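# Release the dolly caster brake by pressing the pedal

## Task

Push the dolly caster's brake pedal so that its non-red end ends up lowered, which releases the brake. The pedal must stay in that position by itself once the robot lets go. Do not shift or rotate the dolly from where it began.

## Robot and tools

ROBOT. Two xArm7 arms with parallel grippers: left_arm, whose base is at about (+0.023, +0.388, 0) m, and right_arm, at about (-0.034, -0.427, 0) m. Both bases are turned only slightly about z. Each arm has 7 revolute joints plus one gripper opening value.

FRAME. All reported positions use one shared scene frame in metres. The origin is on the table top midway between the arms. +x points out over the table, +z points up, and left_arm sits on the +y side. The names left and right refer to the arms, not to image sides. A gripper's fingers point along its own +z axis and close along its own y axis. end_effector_position is the point between the closed finger pads, roughly 2 cm behind the fingertips. When the fingers close, the tips advance about 10 mm along gripper +z. Printed hand positions can be slightly wrong, more so when the arm is stretched far.

execute_actions. Argument "actions" is a list holding zero or one item. An empty list sends no command and returns the current state with pictures. A move item is {"rows": [...], "steps": n}, with n from 10 to 15 (default 15). Each control step lasts 1/30 s. Each row is applied for one step, and the last row repeats if rows run out. A wait item is {"steps": n} with no rows, n up to 300. It returns once that many steps have passed since the last result. The optional "pictures": true adds camera images. A refused call sends nothing to the robot.

ROW LAYOUT. Every row has exactly 16 numbers covering both arms, even if only one arm moves. The first 8 are left_arm: waist, shoulder, upper arm roll, elbow, forearm roll, wrist pitch, wrist roll, then opening. The next 8 are the same for right_arm. The seven joint values are absolute target angles in radians, in the same form as the Joint positions line, not offsets. Stated ranges: waist -6.283..6.283, shoulder -2.059..2.094, upper arm roll -6.283..6.283, elbow -0.192..3.927, forearm roll -6.283..6.283, wrist pitch -1.693..3.142, wrist roll -6.283..6.283. A target more than 0.010 rad outside a range, and farther out than the current angle, causes the call to be refused. Real ends may differ by up to 0.010 rad. Targets past a real end are clipped there, and the result then prints "joint sent to its limit". Opening is a unitless value in [-1, 1], where +1 is fully open and -1 is closed. It is a target, not an offset.

MOTION LIMITS. Joint targets move at most 3.14 rad/s and take 0.16 s to reach that speed. All joints of an arm are timed to arrive together. On each step, a target is held within 0.623 rad of the joint's measured angle. If the targets would carry the gripper more than 70 mm from where it is measured, they are scaled back. Large moves therefore need several calls. A result is reported 10 steps before its action ends. Those last steps, and your thinking time, keep running afterwards. Arms keep heading for the last row sent until they settle or a step is HELD.

RESULT LINES. The state line gives, per arm, end_effector_position (m), end_effector_quat_wxyz, and linear and angular velocities (m/s, rad/s). Joint positions and Joint velocities list the seven joints (rad, rad/s), then the finger pad gap (m, 0.084 when fully open). grip_measured is the measured opening on the command scale. "joint command not followed" means a clearance check altered or blocked joint targets; the rest of the row still ran. HELD marks steps where your row was not sent, in whole or in part. MOTOR HOT is a warning at 65 °C. OVER-TEMPERATURE FAULT means the arm was braked at 80 °C until it cooled. A torque fault happens when contact torque reaches a load limit (waist and shoulder 44 N m; upper arm roll, elbow and forearm roll 26.4; wrist pitch and wrist roll 17.6). The arm then backs that joint off, pauses 10 s, and drops the rest of the call.

GRIPPING. To hold something, command an opening well below grip_measured; a lower value squeezes harder, up to about 24 N per pad. Fast closing can press harder. Re-sending grip_measured keeps a light hold on parts up to about 6 cm wide.

zoom_image. Takes camera (cam_head_left, cam_head_right, cam_high, cam_low, cam_left_wrist, cam_right_wrist) and region [x0, y0, x1, y1] in image pixels, origin top-left, at most 504x504. It returns a closer look at the latest image. All images are 896x504. Calibration (K, distortion, T_world_to_cam) is supplied per camera and can be off by a few degrees and millimetres. Wrist camera poses follow the joint readings.

read_manual. Returns only licence text; it does not help with the task.

finished_scene. Pass the current scene number as "scene". Replying without any tool call ends everything.

CAUTIONS. Press the pedal with a controlled, moderate push. Avoid shoving the dolly or hitting it hard, and avoid dropping things or knocking anything off the table. Keep the arms from striking or pressing each other. Small external tugs may disturb held parts. Holding loads heats motors, even while idle.

Each tool is called after ">>>" by a JSON object that holds its "name" and its "arguments", one argument or row to a line.

## Session

>>> {"name": "execute_actions", "arguments": {
  "actions": []
}}

Scene clock: 0.00 s of 3800.00 s.
left_arm: end_effector_position=(+0.3019, -0.0877, +0.3025) grip_measured=+1.00 end_effector_quat_wxyz=(+0.327, +0.549, +0.758, -0.133) end_effector_velocity=(-0.000, -0.000, +0.000) end_effector_angular_velocity=(+0.000, +0.001, +0.000) | right_arm: end_effector_position=(+0.2181, -0.6187, +0.3781) grip_measured=+1.00 end_effector_quat_wxyz=(+0.110, +0.690, +0.498, +0.514) end_effector_velocity=(+0.000, -0.000, +0.000) end_effector_angular_velocity=(+0.001, -0.002, -0.002)
Joint positions: left_arm=[-0.567 -0.193 -0.411  0.814 -0.158  0.273 -2.817  0.084] | right_arm=[-0.031 -1.371 -0.895  0.539 -0.003  0.992 -1.858  0.084]
Joint velocities: left_arm=[-0.     0.001 -0.     0.001 -0.001  0.002 -0.    -0.   ] | right_arm=[-0.    -0.    -0.001 -0.     0.    -0.002 -0.     0.   ]
Motor temperatures (°C, as the motors report them): left_arm=[33 34 35 31 35 33 35] | right_arm=[34 31 36 31 36 38 34]

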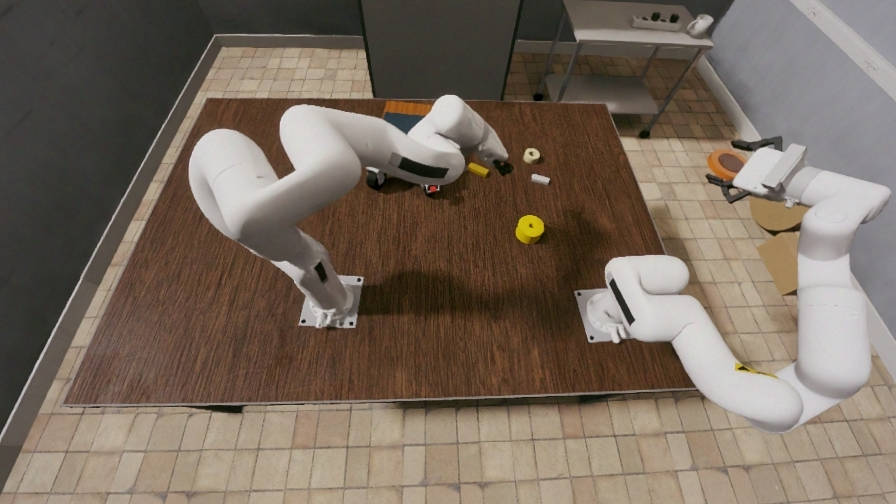

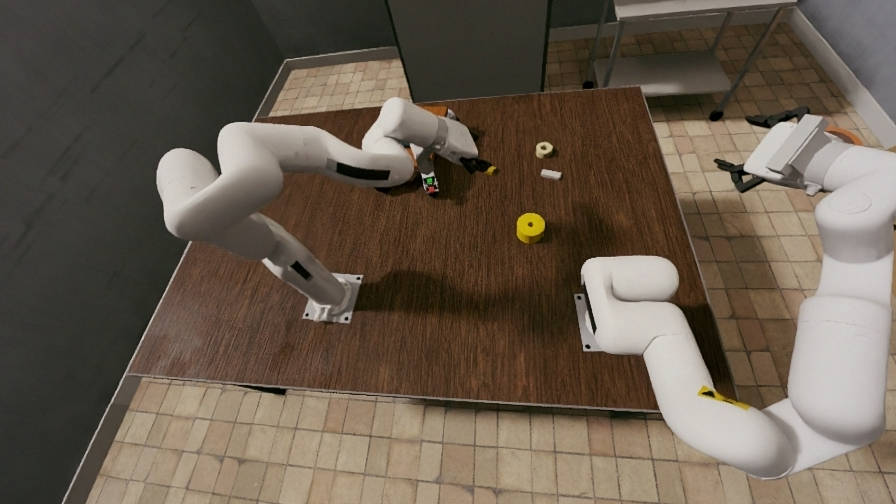

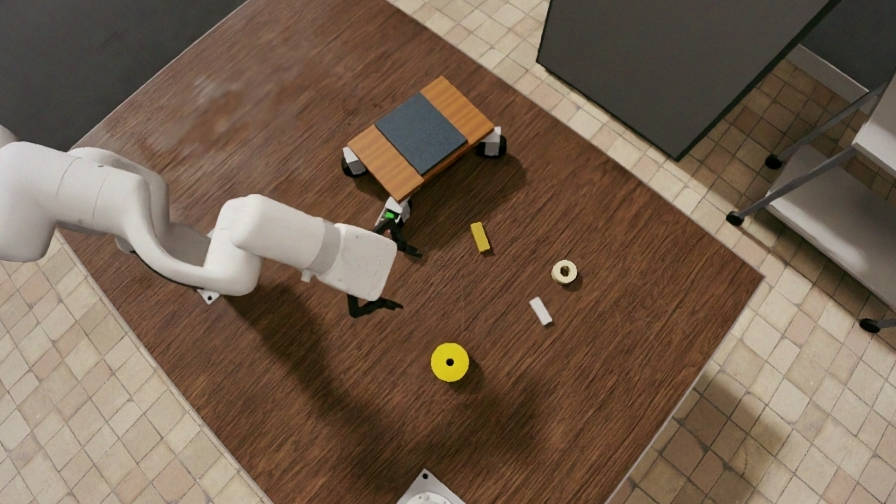

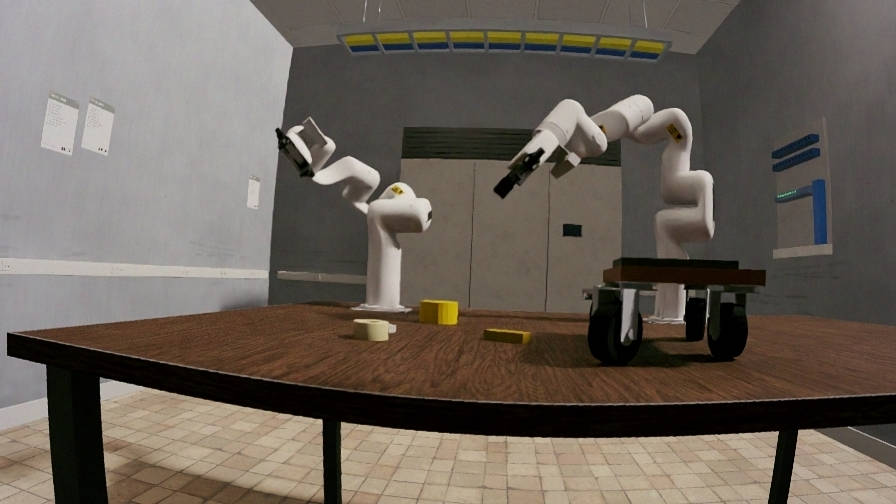

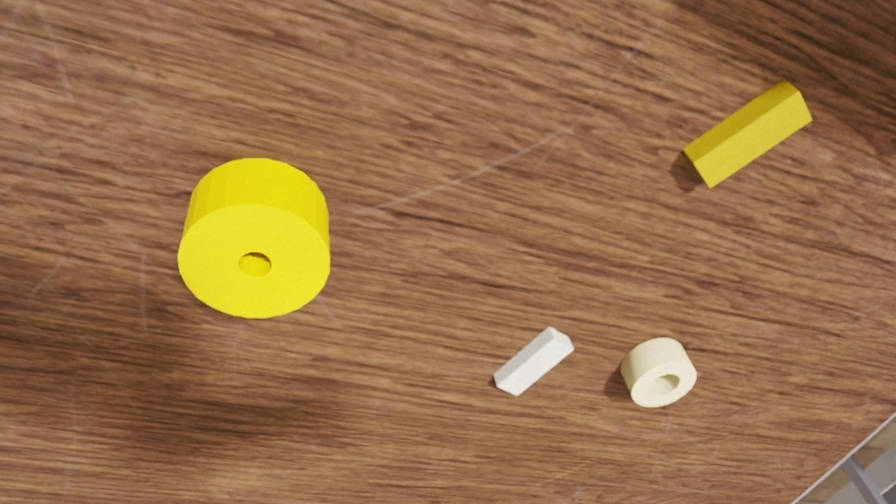

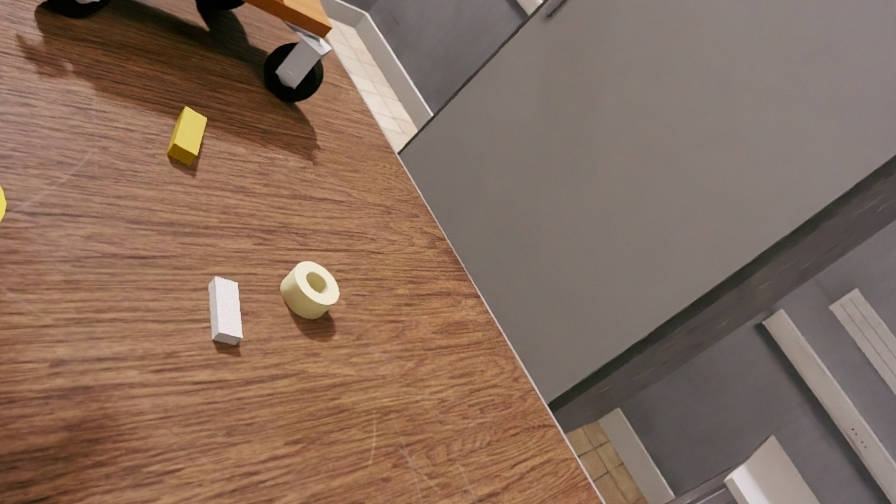

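>>> {"name": "zoom_image", "arguments": {
  "camera": "cam_head_right",
  "region": [390, 140, 480, 210]
}}

>>> {"name": "zoom_image", "arguments": {
  "camera": "cam_high",
  "region": [330, 130, 450, 250]
}}

>>> {"name": "zoom_image", "arguments": {
  "camera": "cam_low",
  "region": [560, 240, 780, 380]
}}

Region (390, 140, 480, 210) of cam_head_right's 896x504 image, scaled by 5.600, with more detail than that image has.

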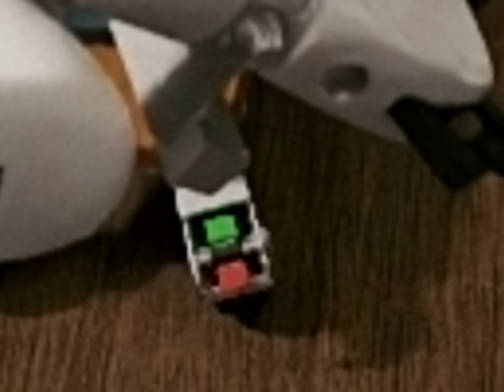

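Region (330, 130, 450, 250) of cam_high's 896x504 image, scaled by 4.200, with more detail than that image has.

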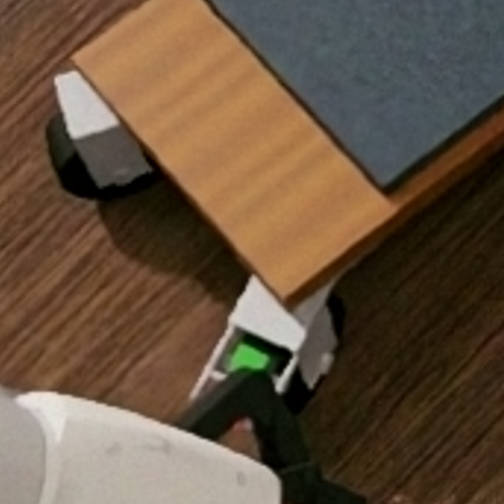

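Region (560, 240, 780, 380) of cam_low's 896x504 image, scaled by 2.291, with more detail than that image has; it fills the top 321 rows of this view, and the rest is white.

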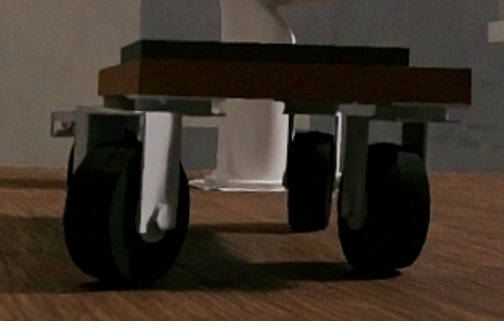

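>>> {"name": "execute_actions", "arguments": {
  "actions": [
    {"rows":[[-0.582,0.034,0,1.2206,0,1.1866,-2.53,-1,-0.031,-1.371,-0.895,0.539,-0.003,0.992,-1.858,1]],"steps":15}
  ]
}}

>>> {"name": "execute_actions", "arguments": {
  "actions": [
    {"steps":30}
  ],
  "pictures": true
}}

Scene clock: 4.30 s of 3800.00 s.
left_arm: end_effector_position=(+0.3316, -0.0735, +0.2991) grip_measured=+0.21 end_effector_quat_wxyz=(+0.295, +0.563, +0.765, -0.109) end_effector_velocity=(+0.454, +0.247, -0.025) end_effector_angular_velocity=(+0.891, +0.292, +0.191) | right_arm: end_effector_position=(+0.2181, -0.6186, +0.3780) grip_measured=+1.00 end_effector_quat_wxyz=(+0.109, +0.690, +0.498, +0.514) end_effector_velocity=(-0.000, +0.000, -0.000) end_effector_angular_velocity=(-0.001, +0.001, +0.001)
Joint positions: left_arm=[-0.573 -0.15  -0.337  0.892 -0.127  0.397 -2.761  0.053] | right_arm=[-0.031 -1.371 -0.895  0.539 -0.003  0.992 -1.858  0.084]
Joint velocities: left_arm=[ 0.005  0.523  1.003  0.951  0.343  1.409  0.622 -0.207] | right_arm=[-0.    -0.     0.    -0.001 -0.001  0.001 -0.001 -0.   ]
Motor temperatures (°C, as the motors report them): left_arm=[33 34 35 32 35 33 35] | right_arm=[34 31 37 32 36 38 34]
Steps of this call (steps 1 to 90: nothing new was sent; then 1.13 s passed at rest; steps 91 to 95: the first 5 steps of this action). Readings (joint positions):
91: left_arm=[-0.567 -0.193 -0.411 0.814 -0.158 0.274 -2.817] | right_arm=[-0.031 -1.371 -0.895 0.539 -0.003 0.992 -1.858]
92: left_arm=[-0.568 -0.191 -0.407 0.819 -0.156 0.283 -2.812] | right_arm=[-0.031 -1.371 -0.895 0.539 -0.003 0.992 -1.858]
94: left_arm=[-0.572 -0.168 -0.369 0.861 -0.139 0.350 -2.782] | right_arm=[-0.031 -1.371 -0.895 0.539 -0.003 0.992 -1.858]
95: the state above

Scene clock: 5.30 s of 3800.00 s.
left_arm: end_effector_position=(+0.4096, +0.0954, +0.2501) grip_measured=-1.00 end_effector_quat_wxyz=(+0.000, +0.589, +0.808, -0.000) end_effector_velocity=(+0.000, +0.001, -0.000) end_effector_angular_velocity=(+0.000, +0.003, +0.003) | right_arm: end_effector_position=(+0.2181, -0.6185, +0.3780) grip_measured=+1.00 end_effector_quat_wxyz=(+0.109, +0.690, +0.498, +0.514) end_effector_velocity=(+0.000, +0.000, -0.000) end_effector_angular_velocity=(-0.000, -0.000, +0.001)
Joint positions: left_arm=[-0.582  0.034 -0.     1.22  -0.     1.186 -2.53   0.   ] | right_arm=[-0.031 -1.371 -0.895  0.539 -0.003  0.992 -1.858  0.084]
Joint velocities: left_arm=[ 0.001  0.001  0.002  0.    -0.002  0.002  0.     0.   ] | right_arm=[ 0.002  0.    -0.    -0.    -0.    -0.001 -0.     0.   ]
Motor temperatures (°C, as the motors report them): left_arm=[33 34 35 32 35 33 35] | right_arm=[34 31 37 32 36 38 34]
Kept back: nothing.
Steps of this call (steps 1 to 10: the last 10 steps of your previous action; steps 11 to 30: the robot went on to your last target). Readings (joint positions):
1: left_arm=[-0.572 -0.134 -0.304 0.923 -0.116 0.444 -2.741] | right_arm=[-0.031 -1.371 -0.895 0.539 -0.003 0.992 -1.858]
2: left_arm=[-0.572 -0.118 -0.274 0.950 -0.106 0.491 -2.722] | right_arm=[-0.031 -1.371 -0.895 0.539 -0.003 0.992 -1.858]
4: left_arm=[-0.573 -0.091 -0.224 0.998 -0.087 0.592 -2.688] | right_arm=[-0.031 -1.371 -0.895 0.539 -0.003 0.992 -1.858]
8: left_arm=[-0.577 -0.041 -0.136 1.086 -0.053 0.821 -2.625] | right_arm=[-0.031 -1.371 -0.895 0.539 -0.003 0.992 -1.858]
30: the state above
camera_calibration (this result's frames):
cam_left_wrist: T_world_to_cam=[[0.950019, 0.312037, 0.00984373, -0.390873], [0.312172, -0.949845, -0.0185473, 0.0386098], [0.00356257, 0.0206932, -0.99978, 0.373145], [0, 0, 0, 1]] pos_world=[0.357954, 0.150918, 0.377626]
cam_right_wrist: T_world_to_cam=[[0.584855, -0.465196, 0.664483, -0.628799], [0.0354112, -0.803775, -0.593879, -0.21122], [0.810365, 0.370863, -0.453618, 0.353442], [0, 0, 0, 1]] pos_world=[0.088819, -0.593366, 0.452715]

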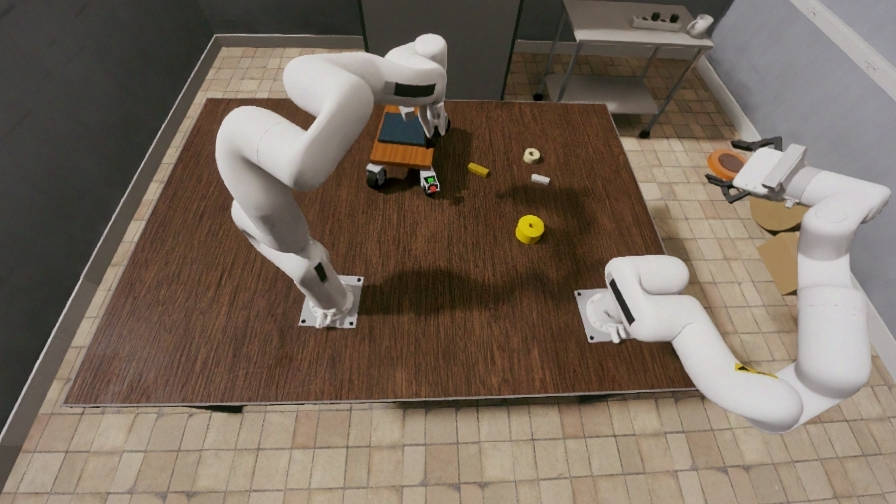

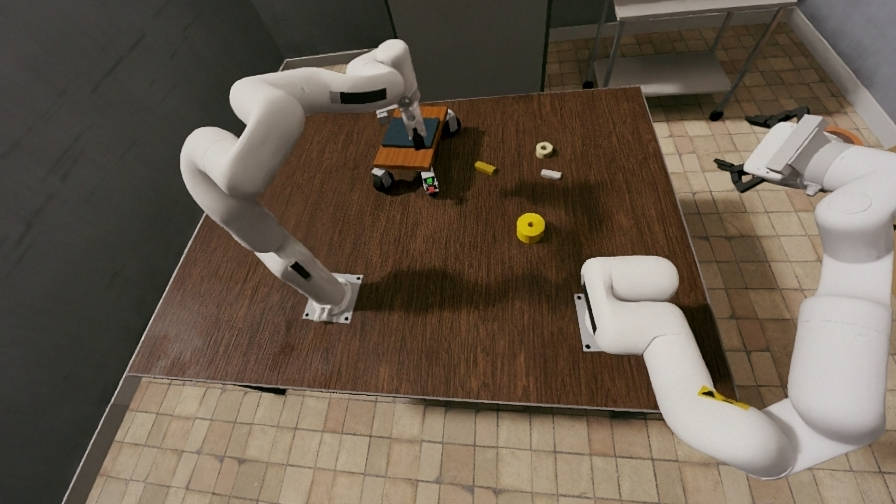

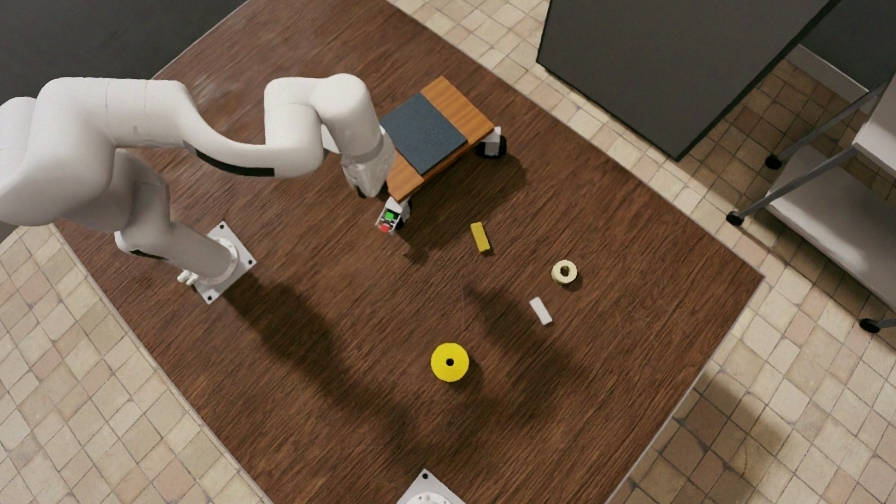

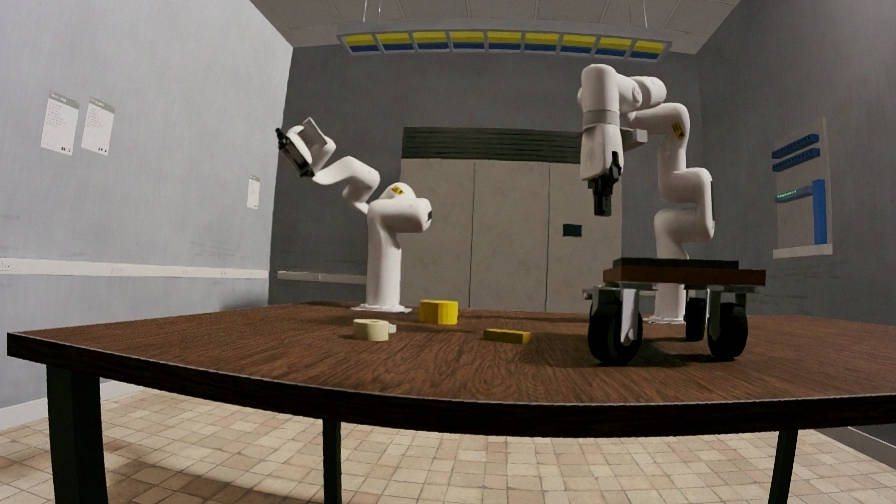

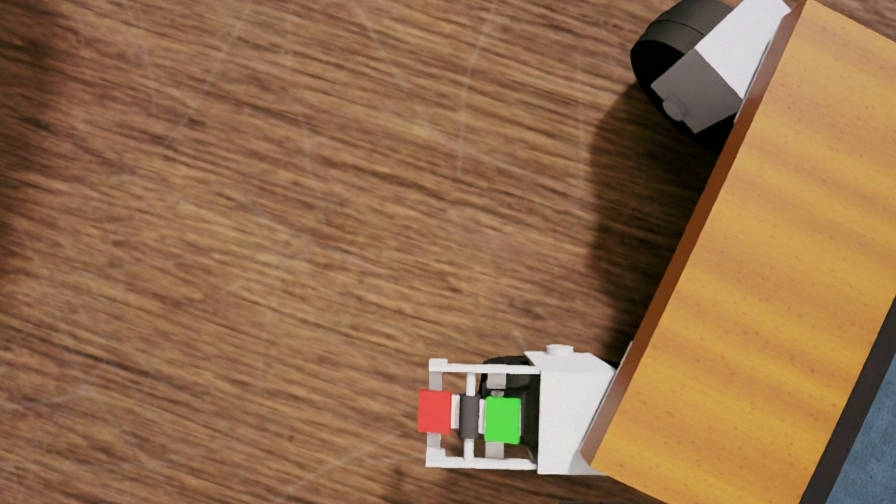

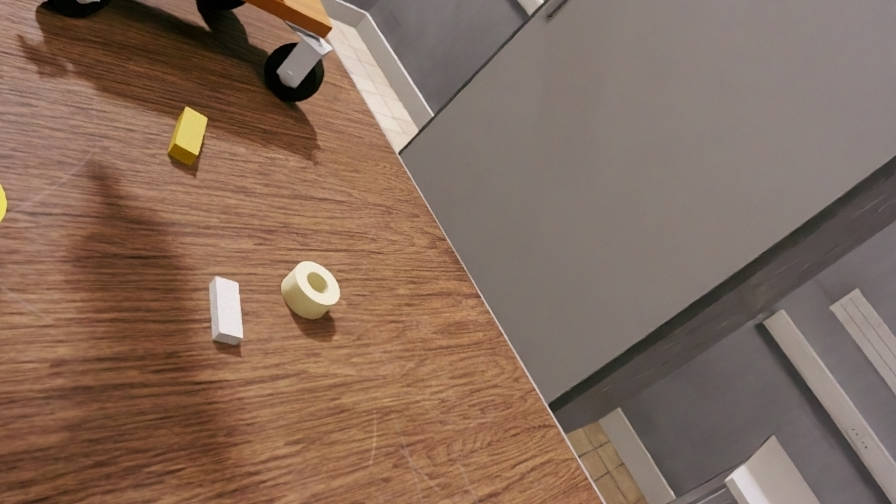

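>>> {"name": "zoom_image", "arguments": {
  "camera": "cam_left_wrist",
  "region": [400, 330, 640, 504]
}}

>>> {"name": "zoom_image", "arguments": {
  "camera": "cam_high",
  "region": [360, 180, 430, 250]
}}

Region (400, 330, 640, 504) of cam_left_wrist's 896x504 image, scaled by 2.100, with more detail than that image has; it fills the top 365 rows of this view, and the rest is white.

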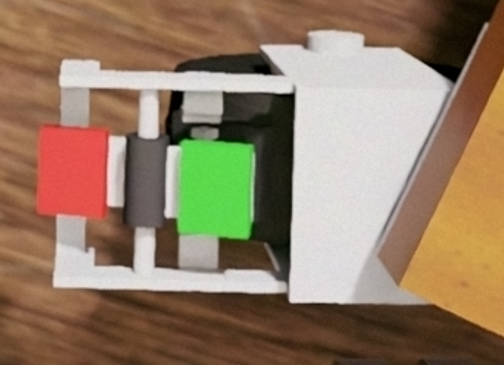

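Region (360, 180, 430, 250) of cam_high's 896x504 image, scaled by 7.200, with more detail than that image has.

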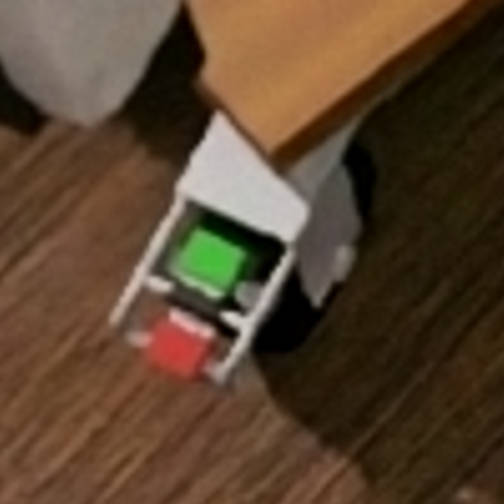

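>>> {"name": "execute_actions", "arguments": {
  "actions": [
    {"rows":[[-0.5938,0.0833,0,1.0581,0,0.9748,-2.507,-1,-0.031,-1.371,-0.895,0.539,-0.003,0.992,-1.858,1]],"steps":10}
  ]
}}

>>> {"name": "execute_actions", "arguments": {
  "actions": [
    {"steps":18}
  ],
  "pictures": true
}}

>>> {"name": "zoom_image", "arguments": {
  "camera": "cam_left_wrist",
  "region": [400, 330, 680, 504]
}}

Scene clock: 6.67 s of 3800.00 s.
left_arm: end_effector_position=(+0.4097, +0.0955, +0.2500) grip_measured=-1.00 end_effector_quat_wxyz=(+0.000, +0.589, +0.808, +0.000) end_effector_velocity=(+0.000, +0.001, -0.000) end_effector_angular_velocity=(+0.001, +0.001, +0.001) | right_arm: end_effector_position=(+0.2181, -0.6185, +0.3780) grip_measured=+1.00 end_effector_quat_wxyz=(+0.109, +0.690, +0.498, +0.514) end_effector_velocity=(-0.000, +0.000, +0.000) end_effector_angular_velocity=(-0.000, -0.000, +0.000)
Joint positions: left_arm=[-0.582  0.034  0.     1.221  0.     1.187 -2.53   0.   ] | right_arm=[-0.031 -1.371 -0.895  0.539 -0.003  0.992 -1.858  0.084]
Joint velocities: left_arm=[ 0.001  0.     0.    -0.001  0.001  0.001  0.     0.   ] | right_arm=[-0. -0.  0. -0.  0.  0. -0.  0.]
Motor temperatures (°C, as the motors report them): left_arm=[33 34 35 32 35 33 35] | right_arm=[34 31 37 32 36 38 34]
Kept back: the last 10 steps of this action.
Steps of this call (steps 1 to 15: the robot went on to your last target; steps 16 to 41: nothing new was sent). Readings (joint positions):
1: left_arm=[-0.582 0.034 -0.000 1.221 -0.000 1.186 -2.530] | right_arm=[-0.031 -1.371 -0.895 0.539 -0.003 0.992 -1.858]
2: left_arm=[-0.582 0.034 -0.000 1.221 -0.000 1.187 -2.530] | right_arm=[-0.031 -1.371 -0.895 0.539 -0.003 0.992 -1.858]
4: left_arm=[-0.582 0.034 -0.000 1.221 -0.000 1.187 -2.530] | right_arm=[-0.031 -1.371 -0.895 0.539 -0.003 0.992 -1.858]
8: left_arm=[-0.582 0.034 -0.000 1.221 -0.000 1.187 -2.530] | right_arm=[-0.031 -1.371 -0.895 0.539 -0.003 0.992 -1.858]
41: the state above

Scene clock: 7.27 s of 3800.00 s.
left_arm: end_effector_position=(+0.4024, +0.0941, +0.1757) grip_measured=-1.00 end_effector_quat_wxyz=(+0.001, +0.603, +0.798, -0.000) end_effector_velocity=(-0.005, +0.002, -0.008) end_effector_angular_velocity=(+0.010, +0.016, -0.001) | right_arm: end_effector_position=(+0.2181, -0.6185, +0.3780) grip_measured=+1.00 end_effector_quat_wxyz=(+0.109, +0.690, +0.498, +0.514) end_effector_velocity=(-0.000, -0.000, -0.000) end_effector_angular_velocity=(+0.001, +0.000, -0.000)
Joint positions: left_arm=[-0.594  0.083  0.     1.059  0.     0.975 -2.507  0.   ] | right_arm=[-0.031 -1.371 -0.895  0.539 -0.003  0.992 -1.858  0.084]
Joint velocities: left_arm=[-0.001  0.007 -0.    -0.012 -0.002 -0.     0.001  0.   ] | right_arm=[-0.    -0.    -0.001  0.    -0.     0.    -0.    -0.   ]
Motor temperatures (°C, as the motors report them): left_arm=[33 34 35 32 35 33 35] | right_arm=[34 31 37 32 36 38 34]
Kept back: nothing.
Steps of this call (steps 1 to 10: the last 10 steps of your previous action; steps 11 to 18: the robot went on to your last target). Readings (joint positions):
1: left_arm=[-0.582 0.034 0.000 1.220 -0.000 1.186 -2.530] | right_arm=[-0.031 -1.371 -0.895 0.539 -0.003 0.992 -1.858]
2: left_arm=[-0.582 0.035 0.000 1.215 0.000 1.176 -2.529] | right_arm=[-0.031 -1.371 -0.895 0.539 -0.003 0.992 -1.858]
4: left_arm=[-0.586 0.046 0.001 1.173 0.000 1.111 -2.522] | right_arm=[-0.031 -1.371 -0.895 0.539 -0.003 0.992 -1.858]
8: left_arm=[-0.593 0.084 -0.001 1.064 -0.000 0.998 -2.509] | right_arm=[-0.031 -1.371 -0.895 0.539 -0.003 0.992 -1.858]
18: the state above
camera_calibration (this result's frames):
cam_left_wrist: T_world_to_cam=[[0.960139, 0.279318, 0.0106778, -0.384019], [0.279471, -0.959994, -0.0175126, 0.0521999], [0.005359, 0.0197986, -0.99979, 0.298231], [0, 0, 0, 1]] pos_world=[0.352525, 0.151471, 0.303182]
cam_right_wrist: T_world_to_cam=[[0.584855, -0.465196, 0.664483, -0.628799], [0.0354111, -0.803775, -0.593879, -0.21122], [0.810365, 0.370863, -0.453618, 0.353442], [0, 0, 0, 1]] pos_world=[0.088819, -0.593366, 0.452715]

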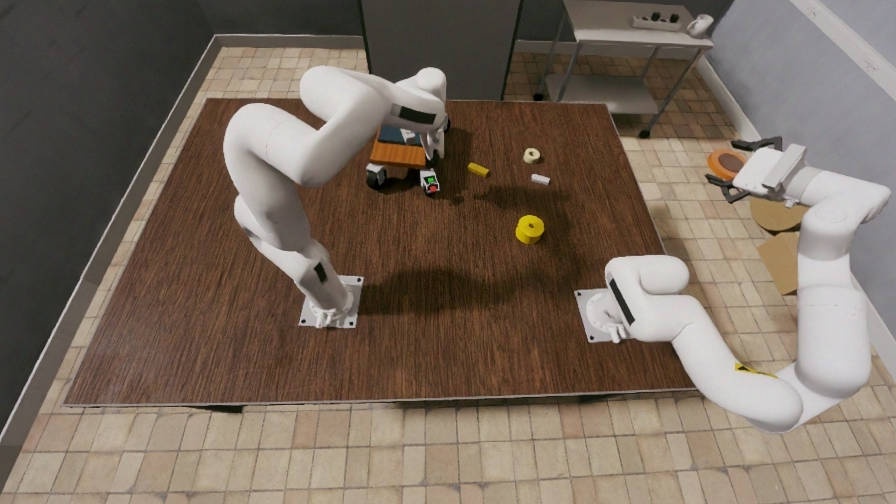

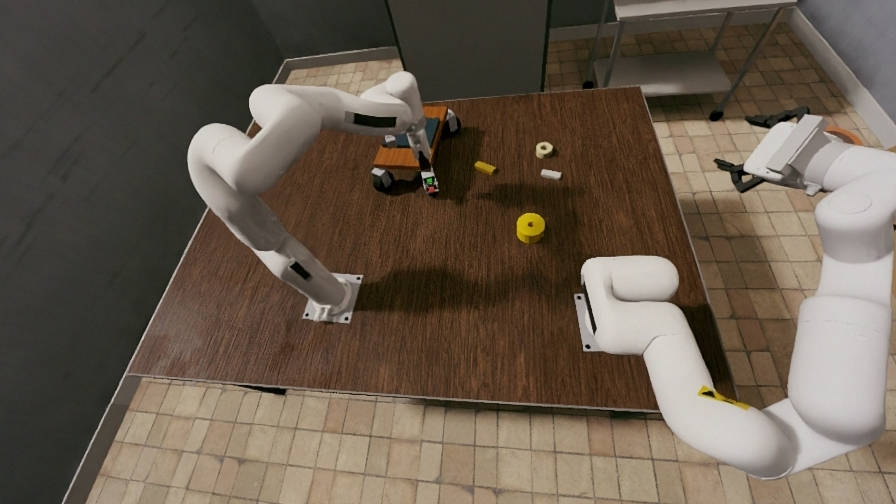

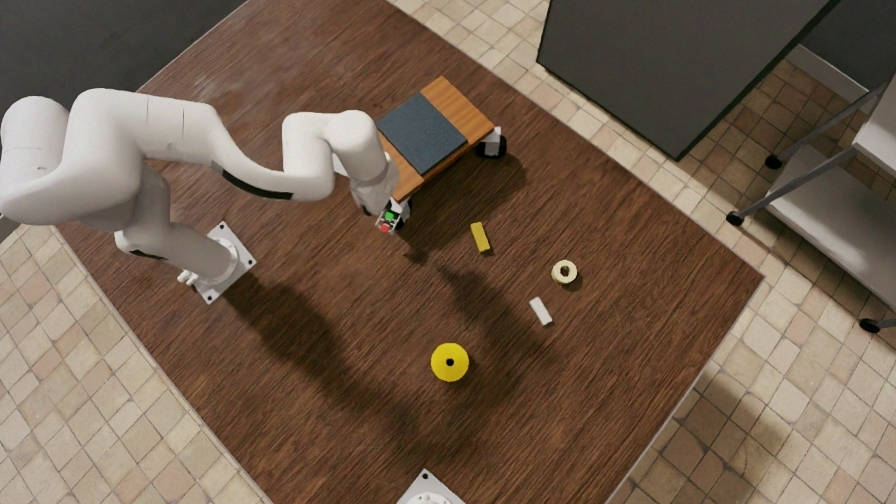

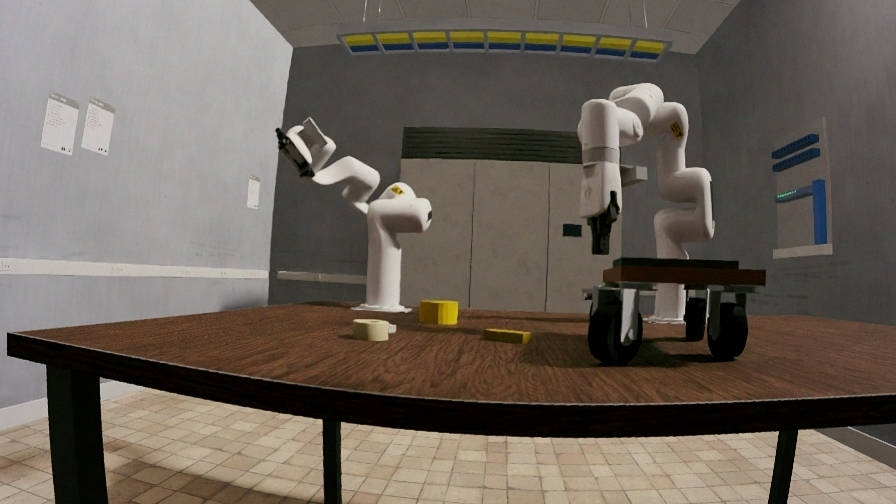

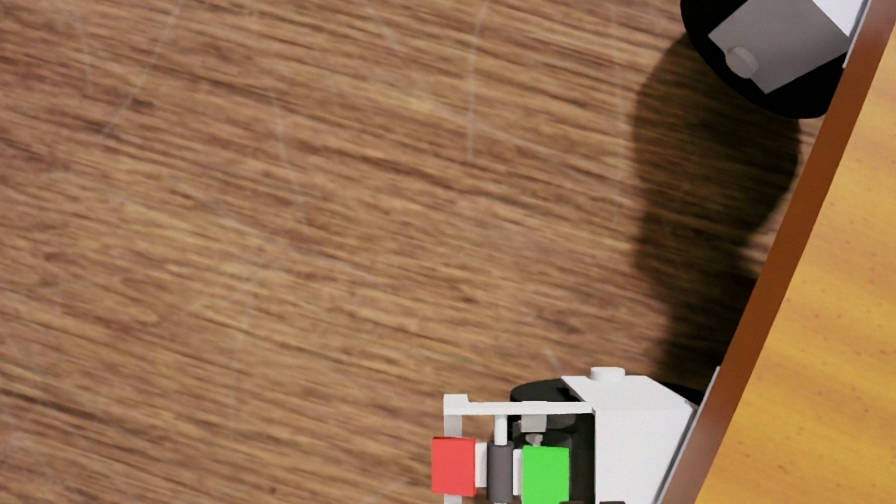

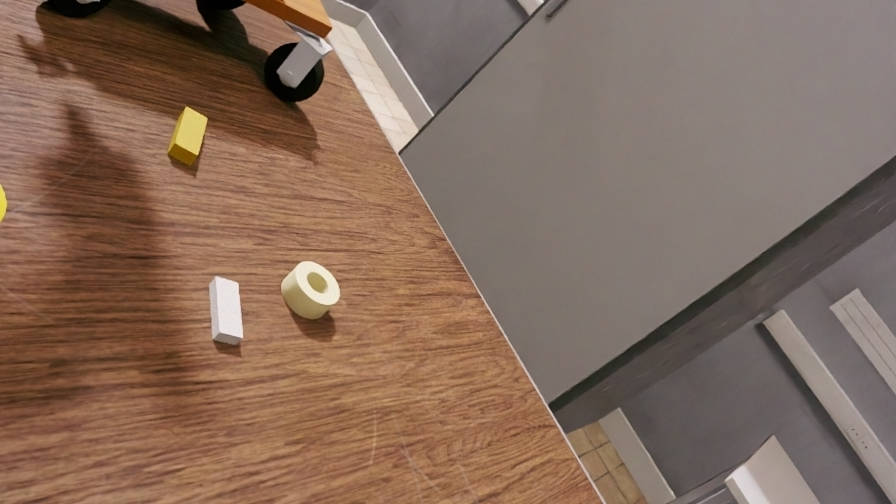

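Region (400, 330, 680, 504) of cam_left_wrist's 896x504 image, scaled by 1.800, with more detail than that image has; it fills the top 313 rows of this view, and the rest is white.

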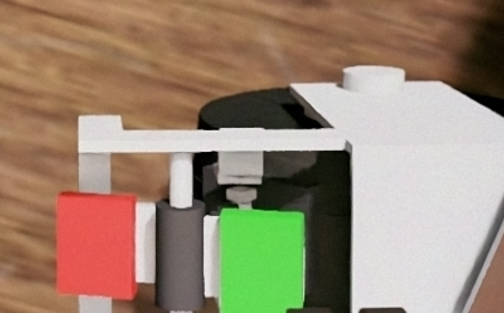

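>>> {"name": "execute_actions", "arguments": {
  "actions": [
    {"rows":[[-0.5934,0.098,0,1.0425,0,0.9445,-2.507,-1,-0.031,-1.371,-0.895,0.539,-0.003,0.992,-1.858,1],[-0.5934,0.098,0,1.0425,0,0.9445,-2.507,-1,-0.031,-1.371,-0.895,0.539,-0.003,0.992,-1.858,1],[-0.593,0.1135,0,1.0255,0,0.912,-2.507,-1,-0.031,-1.371,-0.895,0.539,-0.003,0.992,-1.858,1],[-0.593,0.1135,0,1.0255,0,0.912,-2.507,-1,-0.031,-1.371,-0.895,0.539,-0.003,0.992,-1.858,1],[-0.5928,0.1305,0,1.009,0,0.8785,-2.507,-1,-0.031,-1.371,-0.895,0.539,-0.003,0.992,-1.858,1],[-0.5928,0.1305,0,1.009,0,0.8785,-2.507,-1,-0.031,-1.371,-0.895,0.539,-0.003,0.992,-1.858,1],[-0.5926,0.1485,0,0.993,0,0.8445,-2.506,-1,-0.031,-1.371,-0.895,0.539,-0.003,0.992,-1.858,1]],"steps":10}
  ]
}}

>>> {"name": "execute_actions", "arguments": {
  "actions": [
    {"steps":22}
  ],
  "pictures": true
}}

>>> {"name": "zoom_image", "arguments": {
  "camera": "cam_left_wrist",
  "region": [400, 330, 750, 504]
}}

>>> {"name": "zoom_image", "arguments": {
  "camera": "cam_low",
  "region": [560, 220, 660, 320]
}}

>>> {"name": "zoom_image", "arguments": {
  "camera": "cam_head_right",
  "region": [395, 135, 465, 205]
}}

Scene clock: 9.73 s of 3800.00 s.
left_arm: end_effector_position=(+0.4020, +0.0943, +0.1750) grip_measured=-1.00 end_effector_quat_wxyz=(+0.000, +0.603, +0.798, +0.000) end_effector_velocity=(+0.000, +0.000, +0.000) end_effector_angular_velocity=(-0.001, +0.000, +0.001) | right_arm: end_effector_position=(+0.2181, -0.6185, +0.3780) grip_measured=+1.00 end_effector_quat_wxyz=(+0.109, +0.690, +0.498, +0.514) end_effector_velocity=(-0.000, -0.001, +0.000) end_effector_angular_velocity=(-0.001, -0.001, -0.002)
Joint positions: left_arm=[-0.594  0.083 -0.     1.058  0.     0.975 -2.507  0.   ] | right_arm=[-0.031 -1.371 -0.895  0.539 -0.003  0.992 -1.858  0.084]
Joint velocities: left_arm=[ 0.001 -0.001 -0.     0.    -0.001  0.    -0.001  0.   ] | right_arm=[-0.001 -0.     0.     0.    -0.    -0.001  0.     0.   ]
Motor temperatures (°C, as the motors report them): left_arm=[33 34 35 33 35 33 35] | right_arm=[34 31 37 32 36 38 34]
Kept back: the last 10 steps of this action.
Steps of this call (steps 1 to 15: the robot went on to your last target; steps 16 to 74: nothing new was sent). Readings (joint positions):
1: left_arm=[-0.594 0.083 0.000 1.059 0.000 0.975 -2.507] | right_arm=[-0.031 -1.371 -0.895 0.539 -0.003 0.992 -1.858]
2: left_arm=[-0.594 0.083 0.000 1.059 0.000 0.975 -2.507] | right_arm=[-0.031 -1.371 -0.895 0.539 -0.003 0.992 -1.858]
4: left_arm=[-0.594 0.083 0.000 1.058 0.000 0.975 -2.507] | right_arm=[-0.031 -1.371 -0.895 0.539 -0.003 0.992 -1.858]
8: left_arm=[-0.594 0.083 0.000 1.058 0.000 0.975 -2.507] | right_arm=[-0.031 -1.371 -0.895 0.539 -0.003 0.992 -1.858]
74: the state above

Scene clock: 10.47 s of 3800.00 s.
left_arm: end_effector_position=(+0.4018, +0.0951, +0.1283) grip_measured=-1.00 end_effector_quat_wxyz=(+0.000, +0.603, +0.798, -0.000) end_effector_velocity=(-0.001, +0.001, -0.003) end_effector_angular_velocity=(+0.003, +0.004, +0.000) | right_arm: end_effector_position=(+0.2181, -0.6185, +0.3780) grip_measured=+1.00 end_effector_quat_wxyz=(+0.109, +0.690, +0.498, +0.514) end_effector_velocity=(-0.000, -0.001, +0.000) end_effector_angular_velocity=(+0.000, -0.001, -0.001)
Joint positions: left_arm=[-0.593  0.148 -0.     0.993  0.     0.845 -2.506  0.   ] | right_arm=[-0.031 -1.371 -0.895  0.539 -0.003  0.992 -1.858  0.084]
Joint velocities: left_arm=[-0.     0.003  0.    -0.004  0.    -0.002  0.     0.   ] | right_arm=[-0.    -0.    -0.001  0.    -0.    -0.001 -0.     0.   ]
Motor temperatures (°C, as the motors report them): left_arm=[33 34 35 33 35 33 35] | right_arm=[34 31 37 32 36 38 34]
Kept back: nothing.
Steps of this call (steps 1 to 10: the last 10 steps of your previous action; steps 11 to 22: the robot went on to your last target). Readings (joint positions):
1: left_arm=[-0.594 0.083 -0.000 1.058 -0.000 0.974 -2.507] | right_arm=[-0.031 -1.371 -0.895 0.539 -0.003 0.992 -1.858]
2: left_arm=[-0.594 0.085 -0.000 1.056 0.000 0.969 -2.507] | right_arm=[-0.031 -1.371 -0.895 0.539 -0.003 0.992 -1.858]
4: left_arm=[-0.594 0.093 -0.000 1.048 0.000 0.950 -2.507] | right_arm=[-0.031 -1.371 -0.895 0.539 -0.003 0.992 -1.858]
8: left_arm=[-0.593 0.123 0.000 1.017 -0.000 0.895 -2.507] | right_arm=[-0.031 -1.371 -0.895 0.539 -0.003 0.992 -1.858]
22: the state above
camera_calibration (this result's frames):
cam_left_wrist: T_world_to_cam=[[0.960133, 0.279357, 0.010184, -0.383244], [0.279503, -0.959973, -0.0181798, 0.0526009], [0.00469771, 0.0203014, -0.999783, 0.251047], [0, 0, 0, 1]] pos_world=[0.352084, 0.152461, 0.255852]
cam_right_wrist: T_world_to_cam=[[0.584855, -0.465196, 0.664483, -0.628799], [0.035411, -0.803775, -0.593879, -0.21122], [0.810365, 0.370863, -0.453618, 0.353442], [0, 0, 0, 1]] pos_world=[0.088819, -0.593366, 0.452715]

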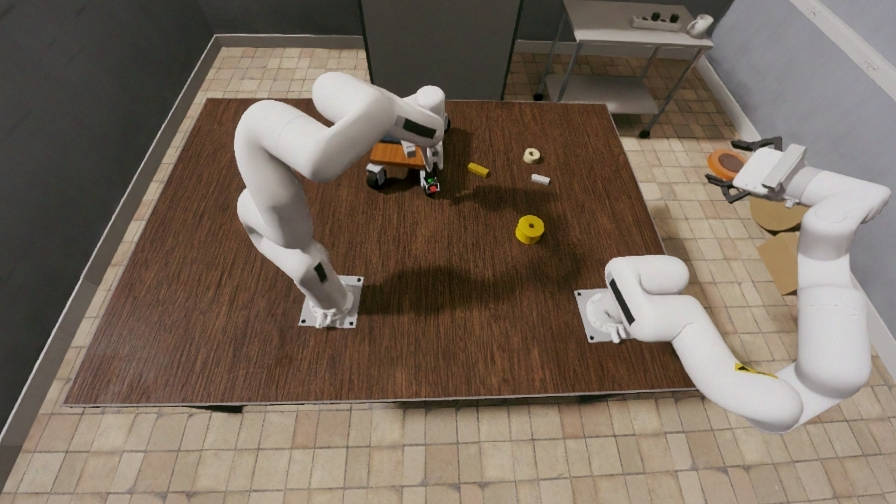

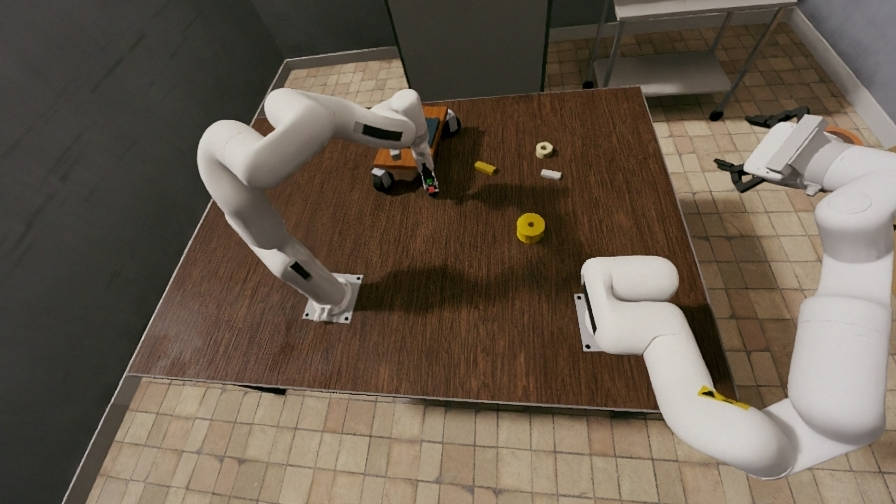

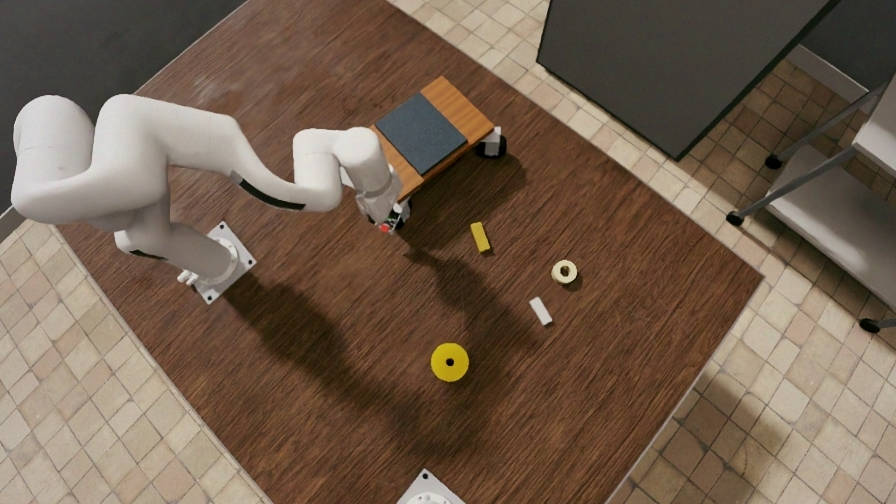

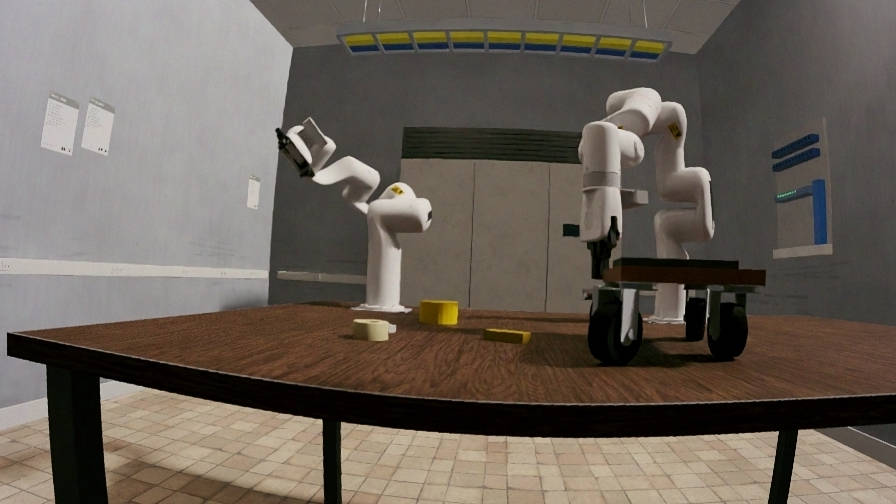

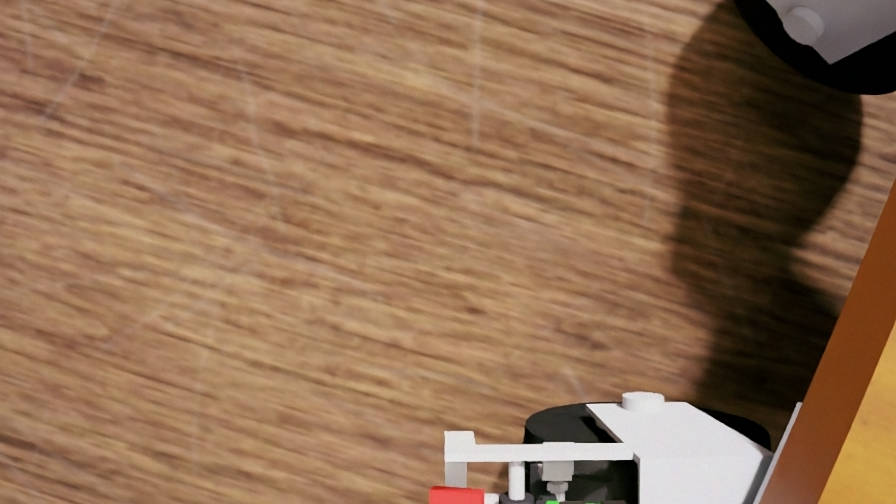

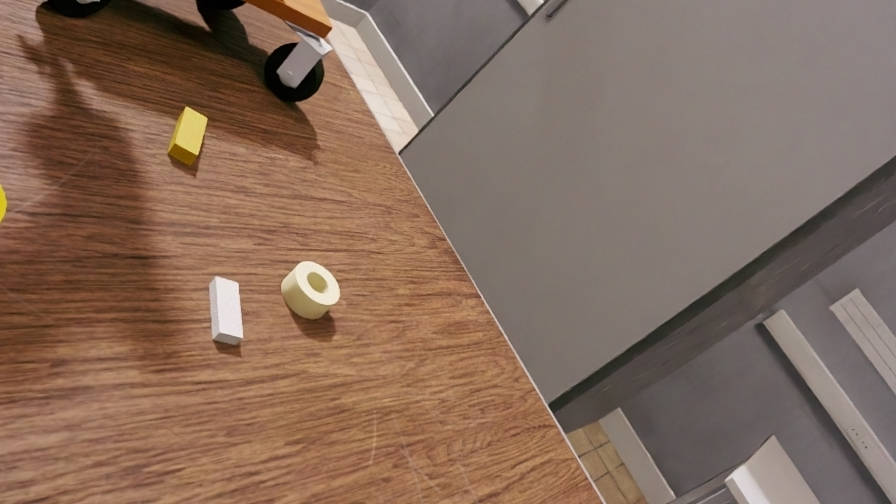

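Region (400, 330, 750, 504) of cam_left_wrist's 896x504 image, scaled by 1.440, with more detail than that image has; it fills the top 251 rows of this view, and the rest is white.

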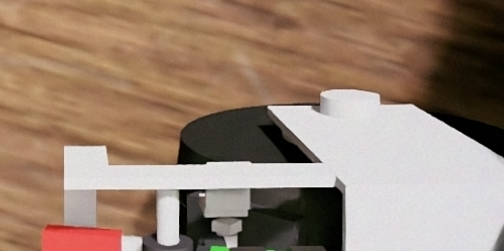

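Region (560, 220, 660, 320) of cam_low's 896x504 image, scaled by 5.040, with more detail than that image has.

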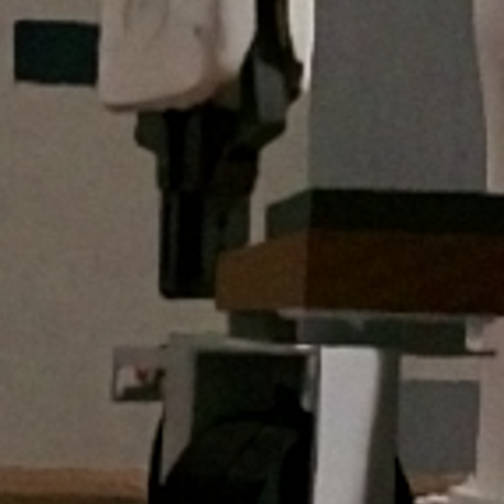

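Region (395, 135, 465, 205) of cam_head_right's 896x504 image, scaled by 7.200, with more detail than that image has.

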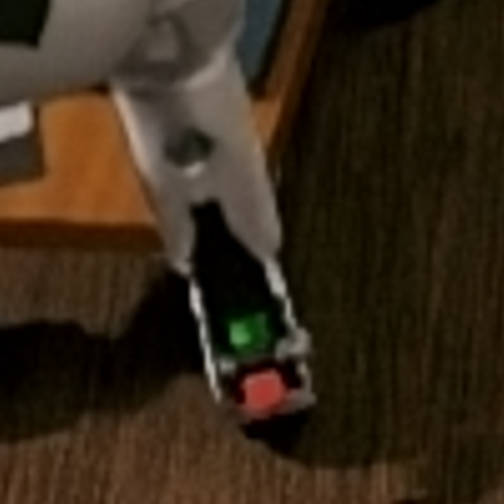

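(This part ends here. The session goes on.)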